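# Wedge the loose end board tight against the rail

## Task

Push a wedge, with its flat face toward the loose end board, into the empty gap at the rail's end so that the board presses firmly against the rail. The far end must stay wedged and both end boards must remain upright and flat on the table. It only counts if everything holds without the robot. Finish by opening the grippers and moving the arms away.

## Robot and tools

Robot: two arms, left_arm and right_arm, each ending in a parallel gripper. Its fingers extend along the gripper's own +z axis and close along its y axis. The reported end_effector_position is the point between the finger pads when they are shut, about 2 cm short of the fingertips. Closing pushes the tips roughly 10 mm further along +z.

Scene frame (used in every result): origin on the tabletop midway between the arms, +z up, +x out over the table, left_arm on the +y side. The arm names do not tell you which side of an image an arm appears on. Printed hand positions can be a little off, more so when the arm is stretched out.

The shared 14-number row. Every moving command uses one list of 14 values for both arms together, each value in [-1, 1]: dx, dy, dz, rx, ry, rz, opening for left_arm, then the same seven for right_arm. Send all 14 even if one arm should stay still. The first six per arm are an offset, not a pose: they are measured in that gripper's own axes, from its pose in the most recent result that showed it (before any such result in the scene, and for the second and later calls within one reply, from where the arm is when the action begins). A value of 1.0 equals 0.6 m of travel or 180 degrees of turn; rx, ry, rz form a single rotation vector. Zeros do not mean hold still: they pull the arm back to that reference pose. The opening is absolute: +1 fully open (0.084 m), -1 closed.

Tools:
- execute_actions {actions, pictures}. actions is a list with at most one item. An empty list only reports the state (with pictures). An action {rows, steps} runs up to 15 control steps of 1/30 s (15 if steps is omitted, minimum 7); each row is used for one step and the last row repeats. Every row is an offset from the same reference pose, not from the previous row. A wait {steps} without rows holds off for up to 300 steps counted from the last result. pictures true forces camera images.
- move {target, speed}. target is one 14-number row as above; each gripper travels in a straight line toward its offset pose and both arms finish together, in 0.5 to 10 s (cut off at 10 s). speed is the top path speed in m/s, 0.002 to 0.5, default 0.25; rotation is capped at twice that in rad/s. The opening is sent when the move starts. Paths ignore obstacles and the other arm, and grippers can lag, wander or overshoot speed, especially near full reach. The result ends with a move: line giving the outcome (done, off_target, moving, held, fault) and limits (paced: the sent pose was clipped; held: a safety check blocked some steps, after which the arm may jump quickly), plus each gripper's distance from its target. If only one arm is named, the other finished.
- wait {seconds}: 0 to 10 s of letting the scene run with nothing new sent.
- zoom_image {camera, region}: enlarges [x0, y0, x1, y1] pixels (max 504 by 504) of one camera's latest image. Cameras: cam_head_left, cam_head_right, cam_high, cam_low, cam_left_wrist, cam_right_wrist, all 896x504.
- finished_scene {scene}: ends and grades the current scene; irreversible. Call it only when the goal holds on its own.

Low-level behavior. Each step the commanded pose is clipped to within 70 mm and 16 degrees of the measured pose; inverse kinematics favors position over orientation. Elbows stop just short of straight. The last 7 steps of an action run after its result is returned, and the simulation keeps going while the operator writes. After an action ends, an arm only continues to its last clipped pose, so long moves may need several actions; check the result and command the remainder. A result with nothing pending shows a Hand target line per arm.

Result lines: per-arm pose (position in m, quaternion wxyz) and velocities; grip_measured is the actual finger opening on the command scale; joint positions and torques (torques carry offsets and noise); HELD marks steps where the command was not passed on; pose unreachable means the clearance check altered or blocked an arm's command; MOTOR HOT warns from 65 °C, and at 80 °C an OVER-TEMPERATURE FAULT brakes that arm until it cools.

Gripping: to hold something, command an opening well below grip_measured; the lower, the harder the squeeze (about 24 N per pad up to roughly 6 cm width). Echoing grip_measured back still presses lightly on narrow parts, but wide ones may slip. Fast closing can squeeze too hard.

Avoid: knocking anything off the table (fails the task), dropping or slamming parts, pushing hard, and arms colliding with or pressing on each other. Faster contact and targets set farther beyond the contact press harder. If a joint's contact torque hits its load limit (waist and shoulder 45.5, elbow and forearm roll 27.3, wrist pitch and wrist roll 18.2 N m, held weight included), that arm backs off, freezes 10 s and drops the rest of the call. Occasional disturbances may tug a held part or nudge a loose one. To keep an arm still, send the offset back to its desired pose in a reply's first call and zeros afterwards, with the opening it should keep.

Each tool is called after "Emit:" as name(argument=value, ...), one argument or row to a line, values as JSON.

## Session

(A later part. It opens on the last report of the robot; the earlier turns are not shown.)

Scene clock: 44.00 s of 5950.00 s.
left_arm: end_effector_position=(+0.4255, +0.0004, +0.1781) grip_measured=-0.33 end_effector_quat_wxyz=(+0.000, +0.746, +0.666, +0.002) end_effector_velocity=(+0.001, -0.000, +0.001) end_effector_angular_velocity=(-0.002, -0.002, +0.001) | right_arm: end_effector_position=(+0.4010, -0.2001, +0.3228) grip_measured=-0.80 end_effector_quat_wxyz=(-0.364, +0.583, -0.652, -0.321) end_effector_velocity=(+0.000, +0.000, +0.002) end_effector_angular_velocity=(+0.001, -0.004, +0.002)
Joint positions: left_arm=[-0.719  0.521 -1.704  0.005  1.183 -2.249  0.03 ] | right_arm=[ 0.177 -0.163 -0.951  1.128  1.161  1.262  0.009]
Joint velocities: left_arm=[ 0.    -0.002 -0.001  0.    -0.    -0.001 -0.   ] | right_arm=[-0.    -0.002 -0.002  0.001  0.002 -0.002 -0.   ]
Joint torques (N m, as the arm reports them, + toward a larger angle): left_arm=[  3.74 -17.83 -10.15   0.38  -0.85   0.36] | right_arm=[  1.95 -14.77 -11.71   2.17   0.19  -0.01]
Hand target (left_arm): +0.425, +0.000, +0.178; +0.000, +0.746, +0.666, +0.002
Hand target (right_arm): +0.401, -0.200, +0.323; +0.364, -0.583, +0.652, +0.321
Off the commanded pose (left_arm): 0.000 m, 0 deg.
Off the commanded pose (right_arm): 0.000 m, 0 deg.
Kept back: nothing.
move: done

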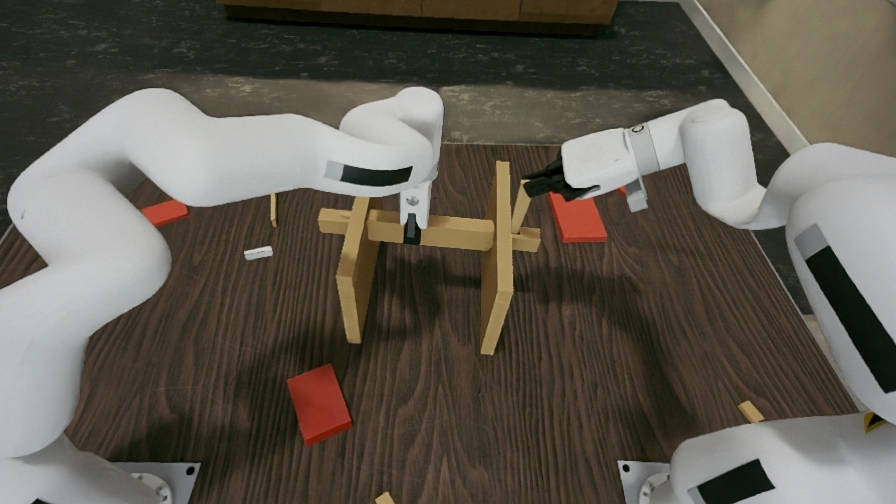

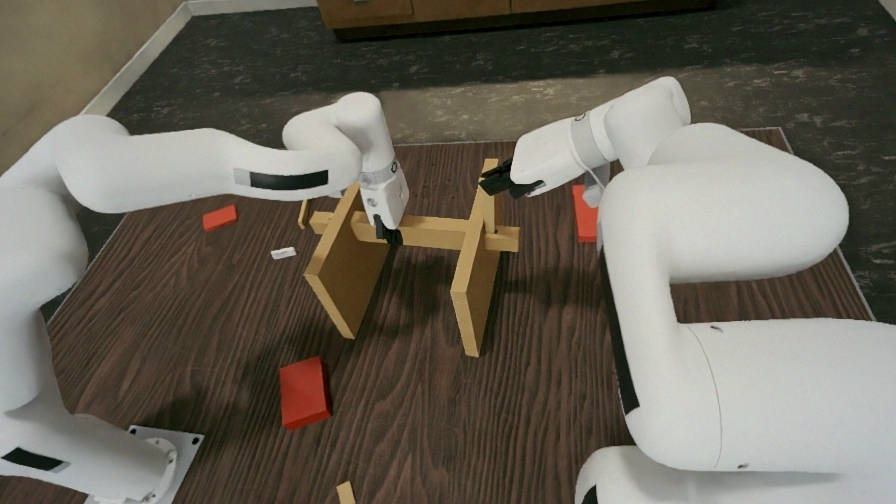

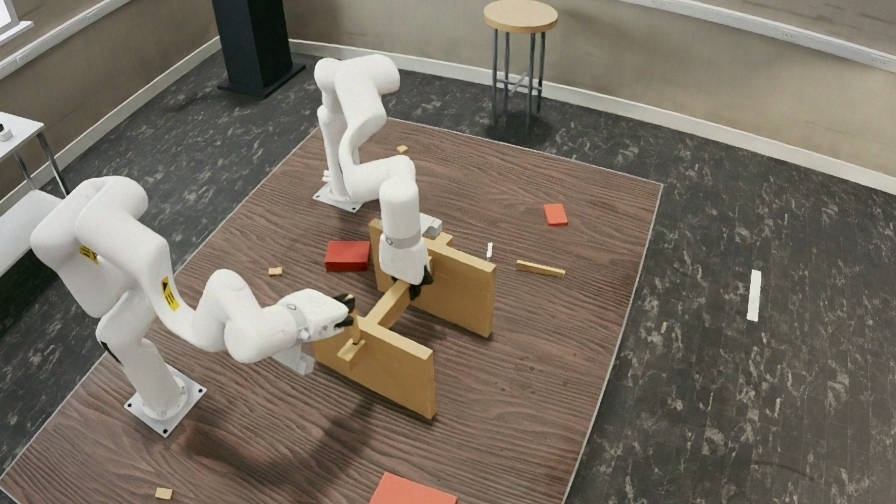

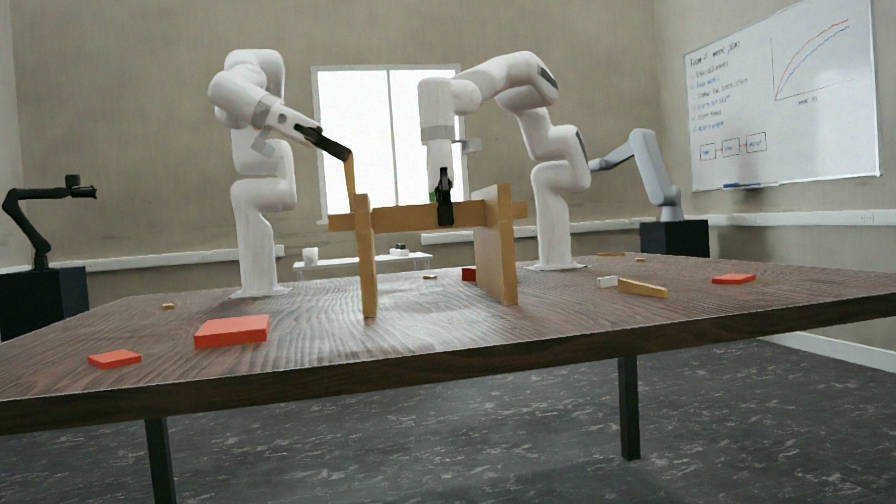

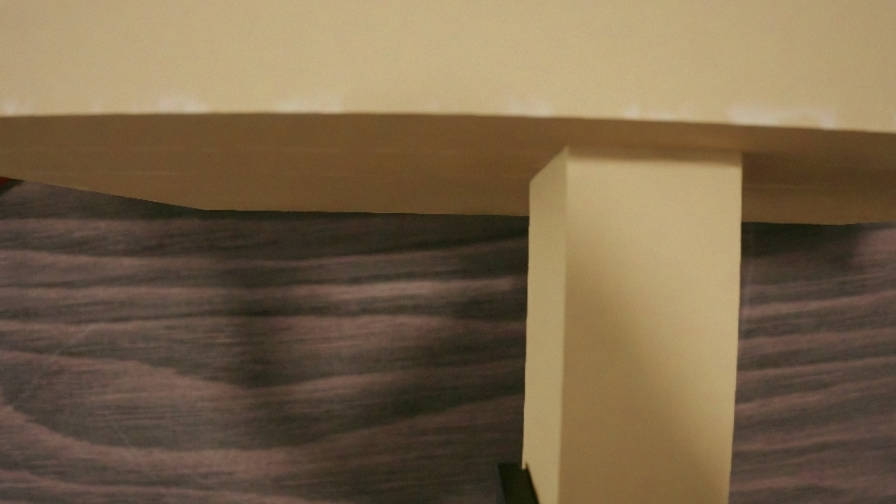

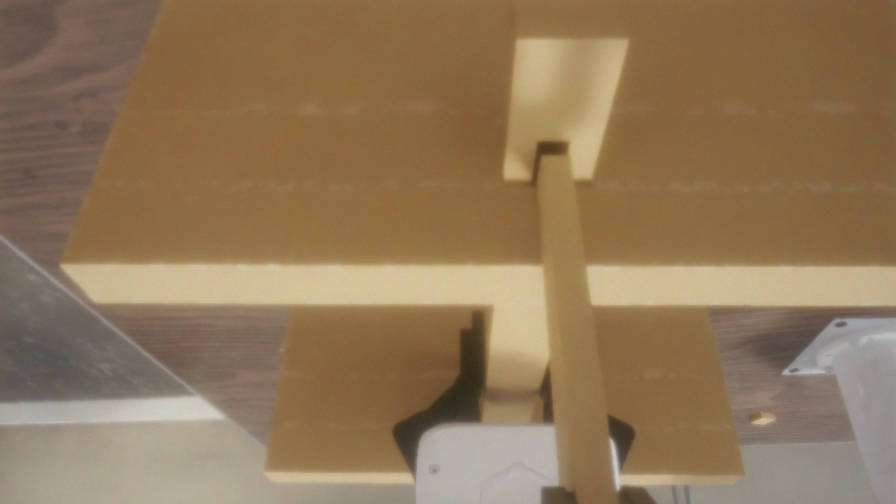

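Emit:
move(
  target=[0,0,0,0,0,0,-0.6,0,-0.0022,0,0,0,0,-1],
  speed=0.02,
)

Emit:
zoom_image(
  camera="cam_right_wrist",
  region=[460, 20, 640, 200],
)

Scene clock: 45.03 s of 5950.00 s.
left_arm: end_effector_position=(+0.4255, +0.0004, +0.1781) grip_measured=-0.33 end_effector_quat_wxyz=(+0.000, +0.746, +0.666, +0.002) end_effector_velocity=(+0.000, -0.000, -0.000) end_effector_angular_velocity=(-0.000, -0.000, +0.000) | right_arm: end_effector_position=(+0.4023, -0.2003, +0.3228) grip_measured=-0.80 end_effector_quat_wxyz=(-0.364, +0.583, -0.652, -0.321) end_effector_velocity=(+0.000, +0.000, -0.000) end_effector_angular_velocity=(+0.000, +0.000, -0.001)
Joint positions: left_arm=[-0.719  0.521 -1.704  0.005  1.183 -2.249  0.03 ] | right_arm=[ 0.177 -0.158 -0.955  1.128  1.162  1.262  0.009]
Joint velocities: left_arm=[ 0.     0.001 -0.001  0.    -0.    -0.    -0.   ] | right_arm=[ 0.     0.    -0.     0.    -0.001  0.    -0.   ]
Joint torques (N m, as the arm reports them, + toward a larger angle): left_arm=[  4.56 -18.22 -10.5    0.39  -0.8    0.59] | right_arm=[  2.05 -15.02 -11.74   2.1    0.08  -0.04]
Hand target (left_arm): +0.425, +0.000, +0.178; +0.000, +0.746, +0.666, +0.002
Hand target (right_arm): +0.402, -0.200, +0.323; +0.364, -0.583, +0.652, +0.321
Off the commanded pose (left_arm): 0.000 m, 0 deg.
Off the commanded pose (right_arm): 0.000 m, 0 deg.
Kept back: nothing.
move: done

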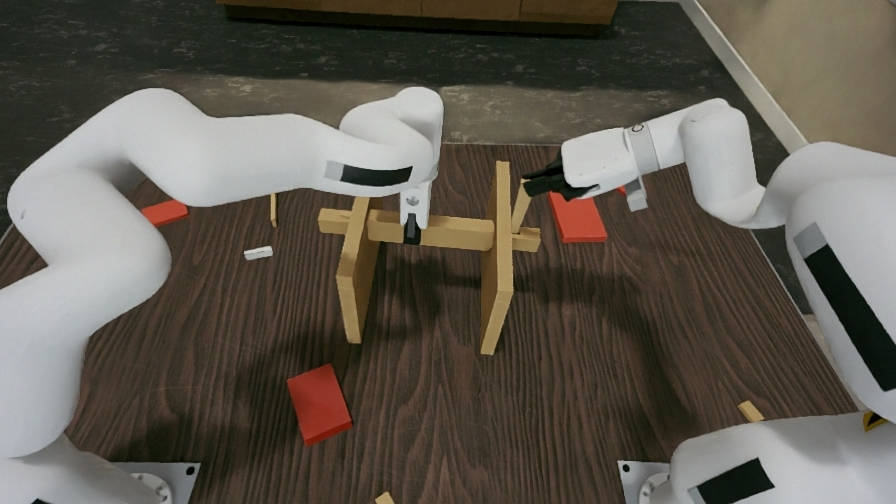

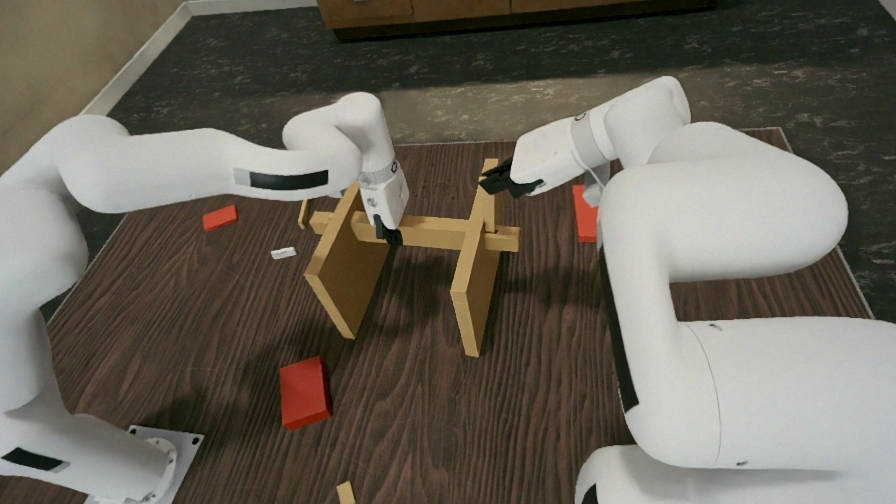

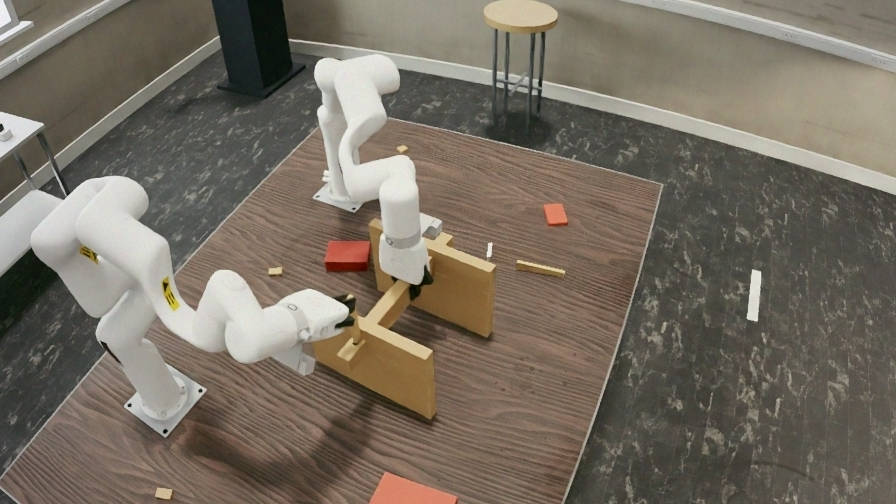

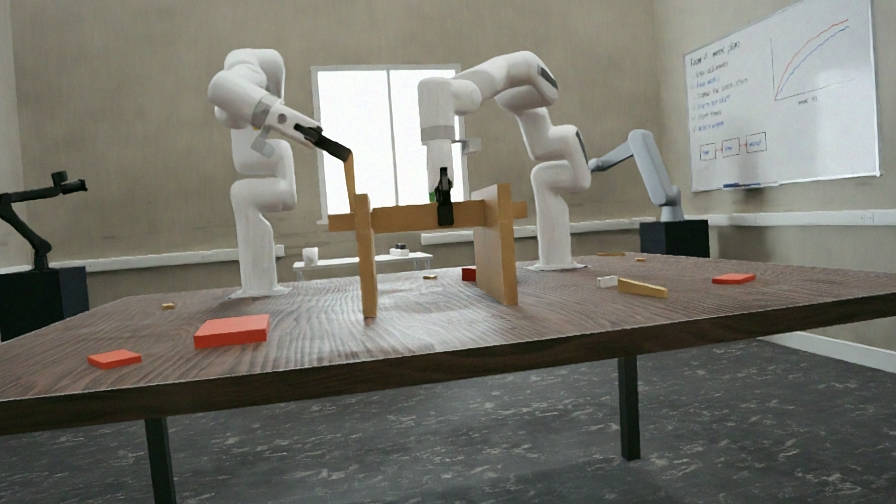

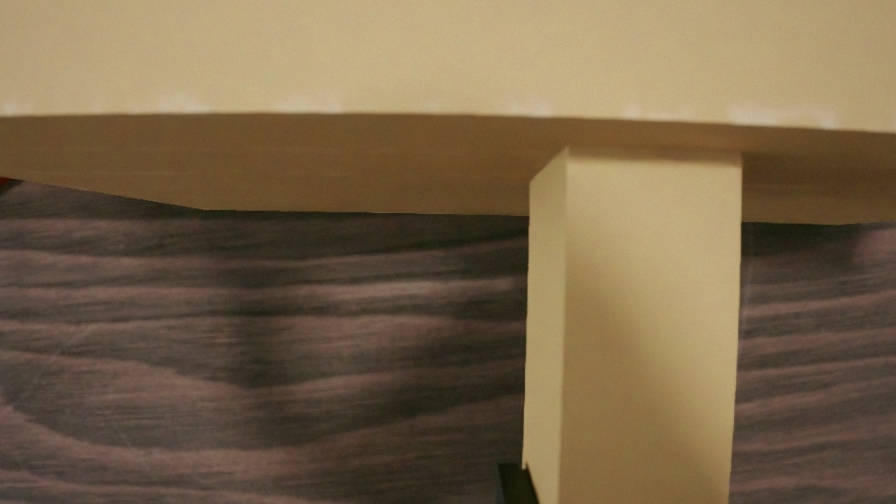

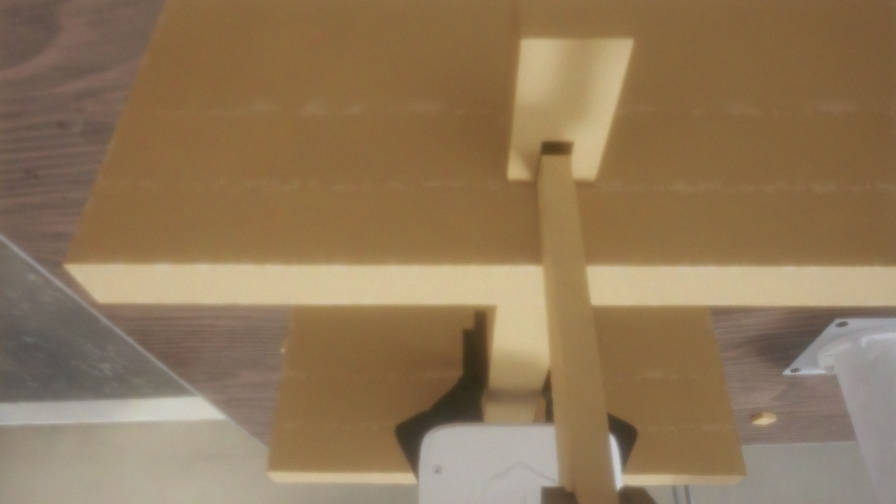

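Region (460, 20, 640, 200) of cam_right_wrist's 896x504 image, scaled by 2.800, with more detail than that image has.

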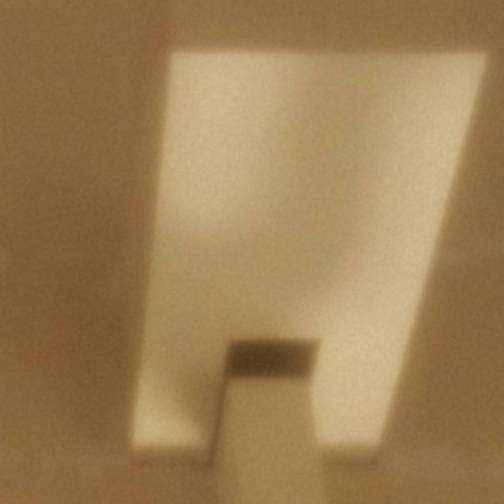

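Emit:
move(
  target=[0,0,0,0,0,0,-0.6,0.0212,0,0.0133,0,0,0,-1],
  speed=0.02,
)

Emit:
zoom_image(
  camera="cam_low",
  region=[290, 125, 410, 245],
)

Scene clock: 46.43 s of 5950.00 s.
left_arm: end_effector_position=(+0.4255, +0.0004, +0.1781) grip_measured=-0.33 end_effector_quat_wxyz=(+0.000, +0.746, +0.666, +0.002) end_effector_velocity=(+0.000, -0.000, +0.001) end_effector_angular_velocity=(-0.002, -0.002, -0.000) | right_arm: end_effector_position=(+0.4023, -0.2002, +0.3078) grip_measured=-0.80 end_effector_quat_wxyz=(-0.364, +0.583, -0.652, -0.321) end_effector_velocity=(+0.000, +0.000, +0.001) end_effector_angular_velocity=(+0.001, -0.005, +0.001)
Joint positions: left_arm=[-0.719  0.521 -1.704  0.005  1.183 -2.249  0.03 ] | right_arm=[ 0.18  -0.143 -0.934  1.144  1.144  1.226  0.009]
Joint velocities: left_arm=[ 0.    -0.001 -0.001  0.    -0.     0.     0.   ] | right_arm=[ 0.001 -0.001 -0.002  0.001 -0.    -0.002  0.   ]
Joint torques (N m, as the arm reports them, + toward a larger angle): left_arm=[  4.41 -18.26 -10.35   0.24  -0.82   0.35] | right_arm=[  1.82 -15.07 -11.46   2.05   0.18   0.02]
Hand target (left_arm): +0.425, +0.000, +0.178; +0.000, +0.746, +0.666, +0.002
Hand target (right_arm): +0.402, -0.200, +0.308; +0.364, -0.583, +0.652, +0.321
Off the commanded pose (left_arm): 0.000 m, 0 deg.
Off the commanded pose (right_arm): 0.000 m, 0 deg.
Kept back: nothing.
move: done

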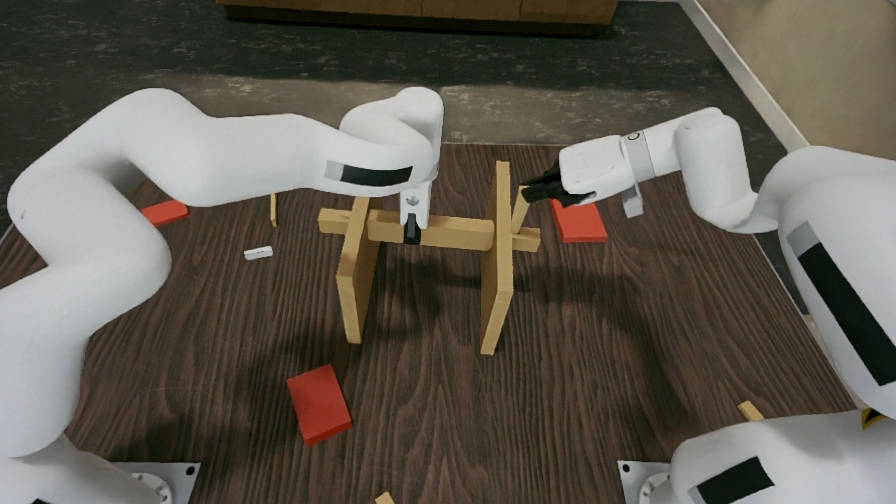

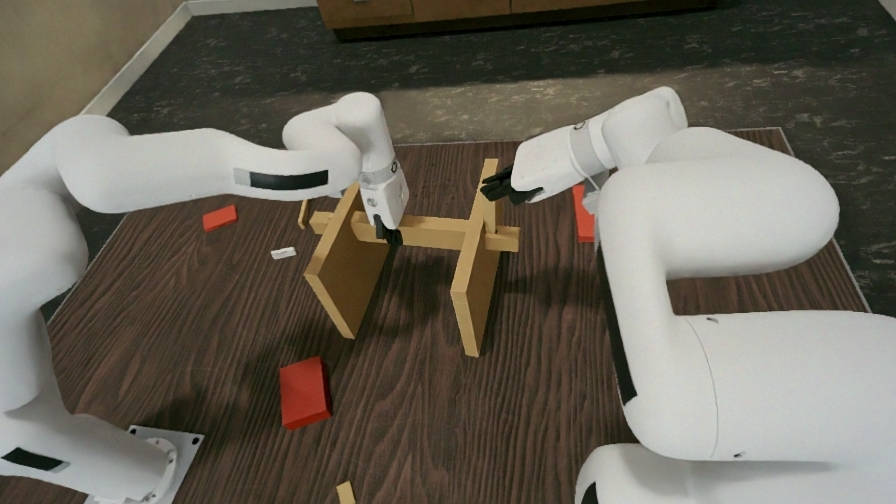

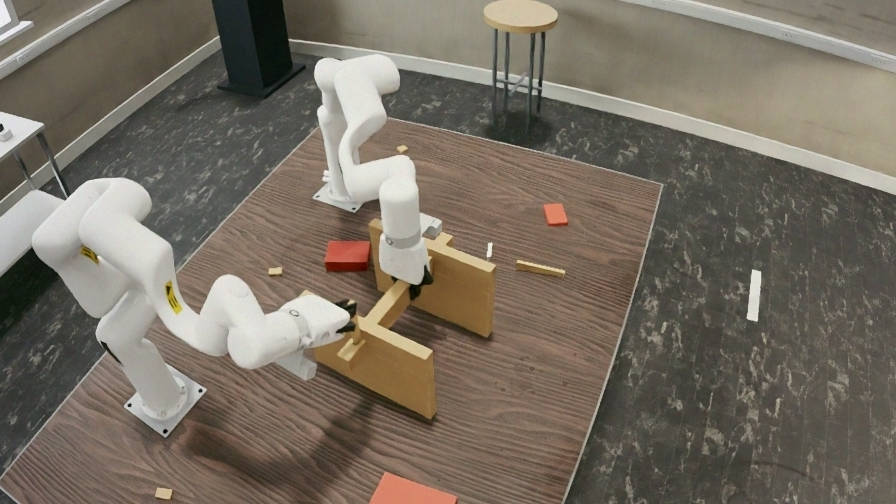

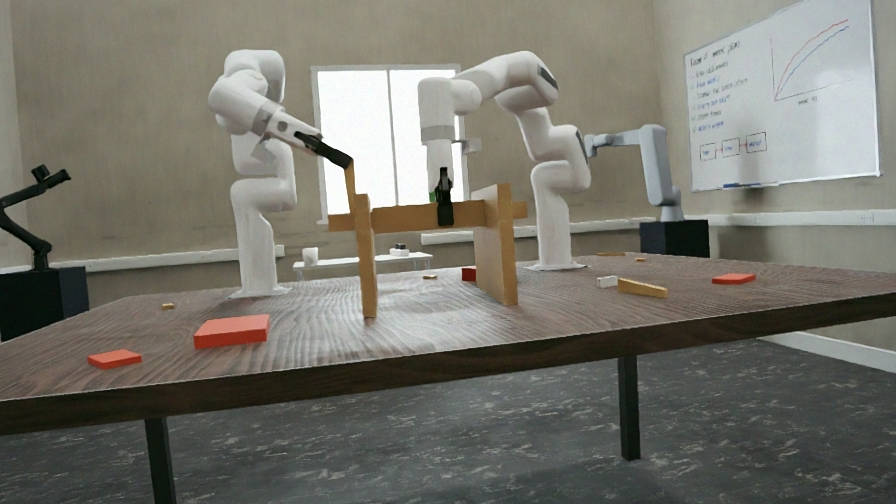

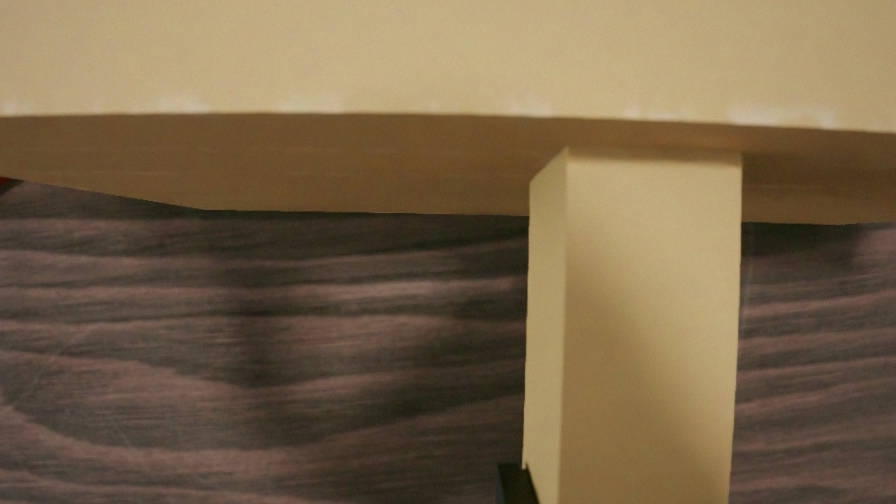

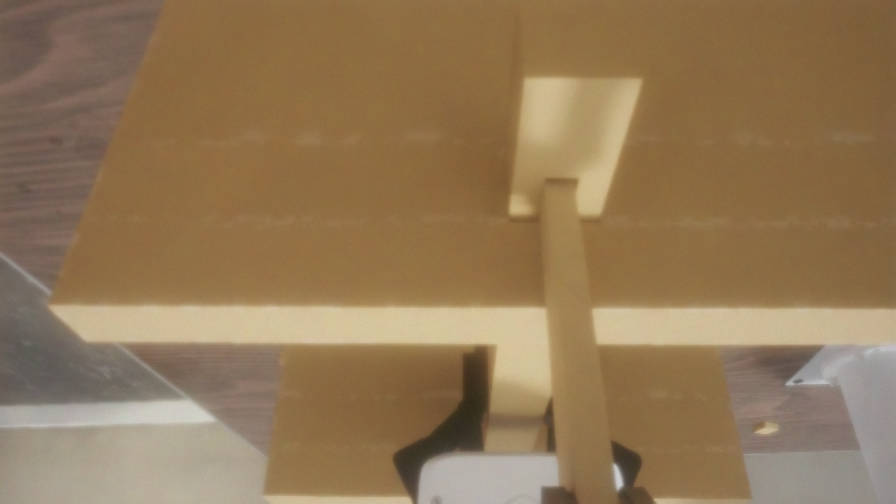

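Region (290, 125, 410, 245) of cam_low's 896x504 image, scaled by 4.200, with more detail than that image has.

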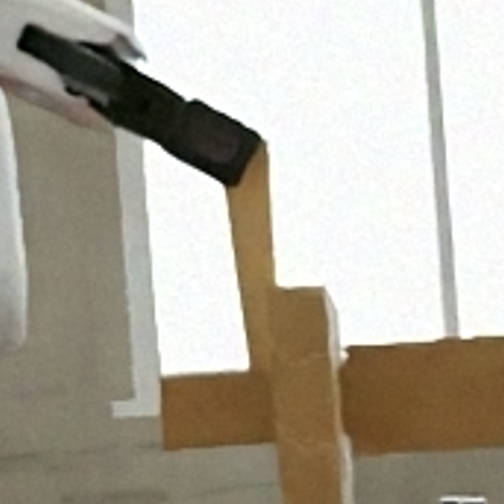

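Emit:
move(
  target=[0,0,0,0,0,0,-0.6,0.0635,0,0.0400,0,0,0,-1],
  speed=0.03,
)

Emit:
zoom_image(
  camera="cam_low",
  region=[290, 155, 410, 275],
)

Scene clock: 48.43 s of 5950.00 s.
left_arm: end_effector_position=(+0.4255, +0.0004, +0.1781) grip_measured=-0.33 end_effector_quat_wxyz=(+0.000, +0.746, +0.666, +0.002) end_effector_velocity=(-0.000, +0.001, -0.002) end_effector_angular_velocity=(+0.003, +0.003, +0.000) | right_arm: end_effector_position=(+0.4026, -0.2000, +0.2630) grip_measured=-0.80 end_effector_quat_wxyz=(-0.365, +0.583, -0.652, -0.321) end_effector_velocity=(+0.001, -0.000, +0.002) end_effector_angular_velocity=(+0.000, -0.006, -0.001)
Joint positions: left_arm=[-0.719  0.521 -1.704  0.005  1.183 -2.249  0.03 ] | right_arm=[ 0.19  -0.085 -0.881  1.198  1.092  1.116  0.009]
Joint velocities: left_arm=[ 0.001  0.002  0.     0.     0.001  0.    -0.   ] | right_arm=[-0.    -0.002 -0.002  0.001 -0.002 -0.002 -0.   ]
Joint torques (N m, as the arm reports them, + toward a larger angle): left_arm=[  4.26 -17.92 -10.46   0.37  -0.81   0.43] | right_arm=[  2.03 -15.46 -10.99   1.77   0.43   0.  ]
Hand target (left_arm): +0.425, +0.000, +0.178; +0.000, +0.746, +0.666, +0.002
Hand target (right_arm): +0.403, -0.200, +0.263; +0.364, -0.583, +0.652, +0.321
Off the commanded pose (left_arm): 0.000 m, 0 deg.
Off the commanded pose (right_arm): 0.000 m, 0 deg.
Kept back: nothing.
move: done

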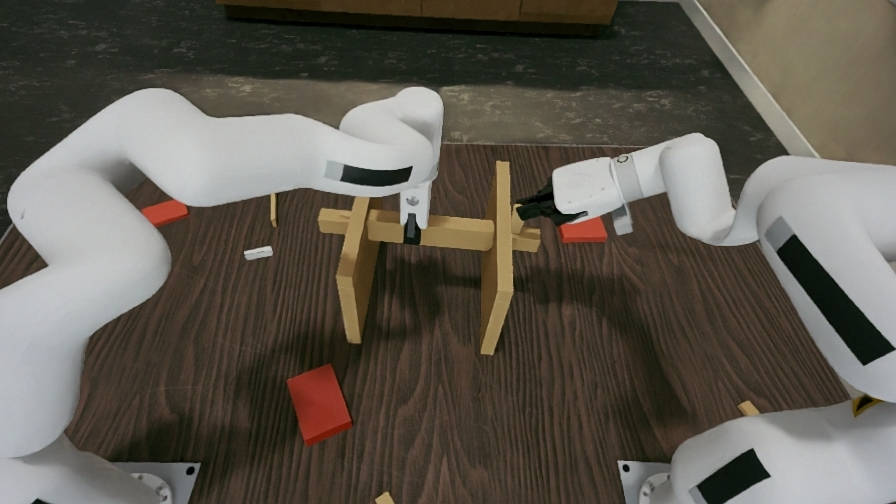

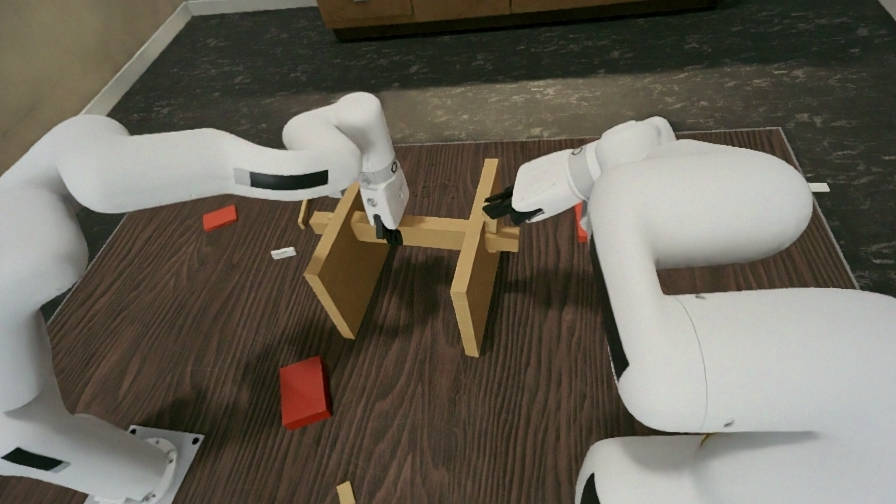

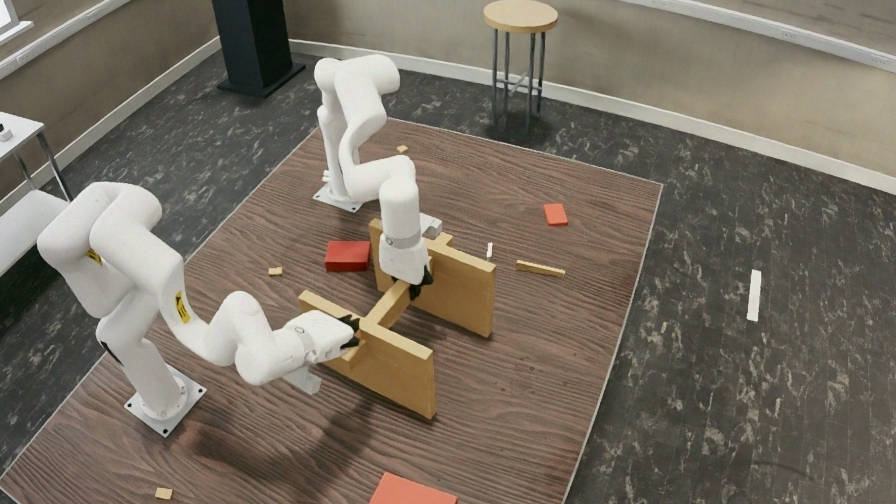

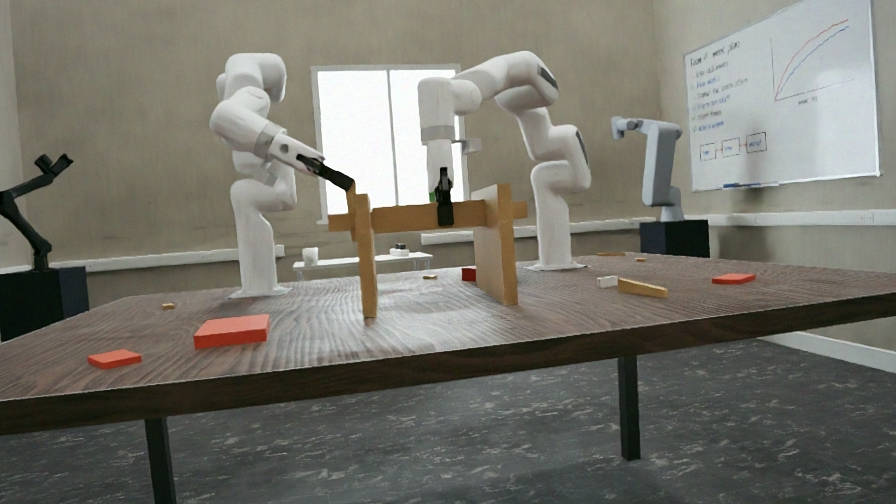

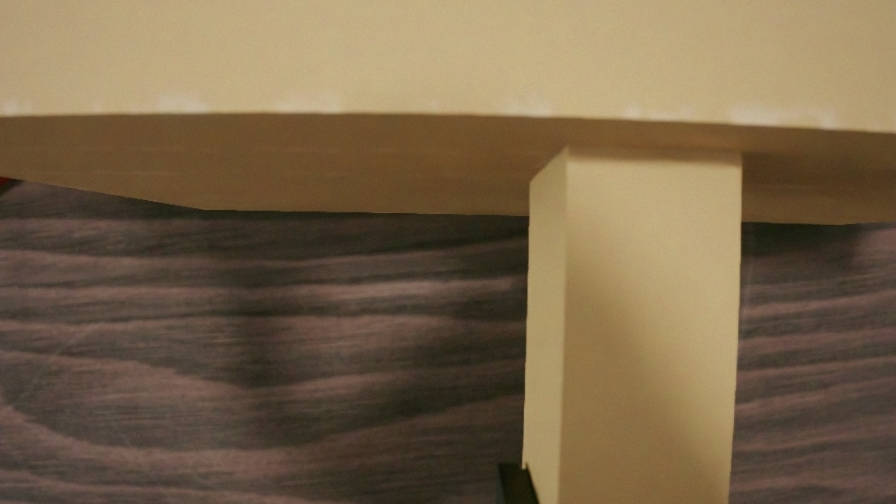

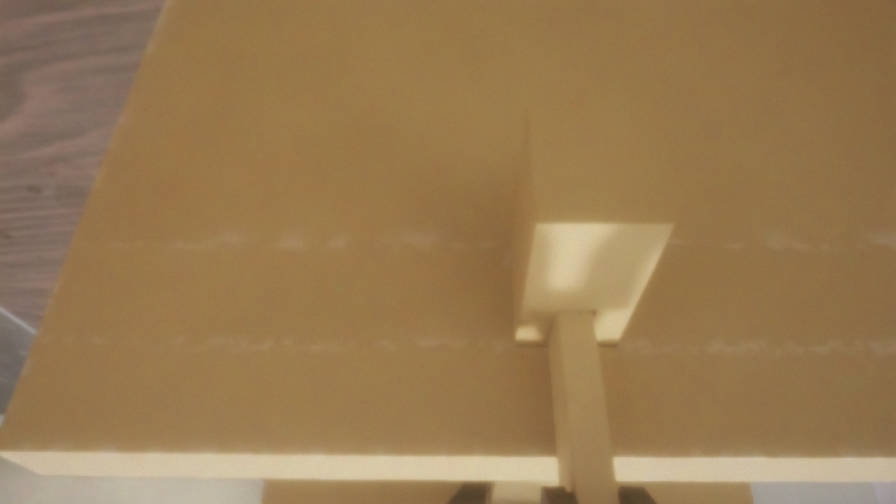

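Region (290, 155, 410, 275) of cam_low's 896x504 image, scaled by 4.200, with more detail than that image has.

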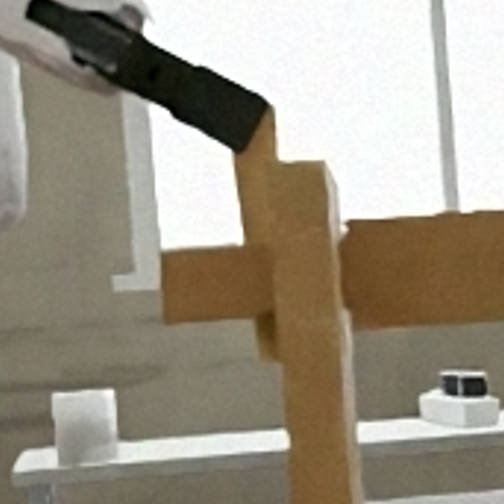

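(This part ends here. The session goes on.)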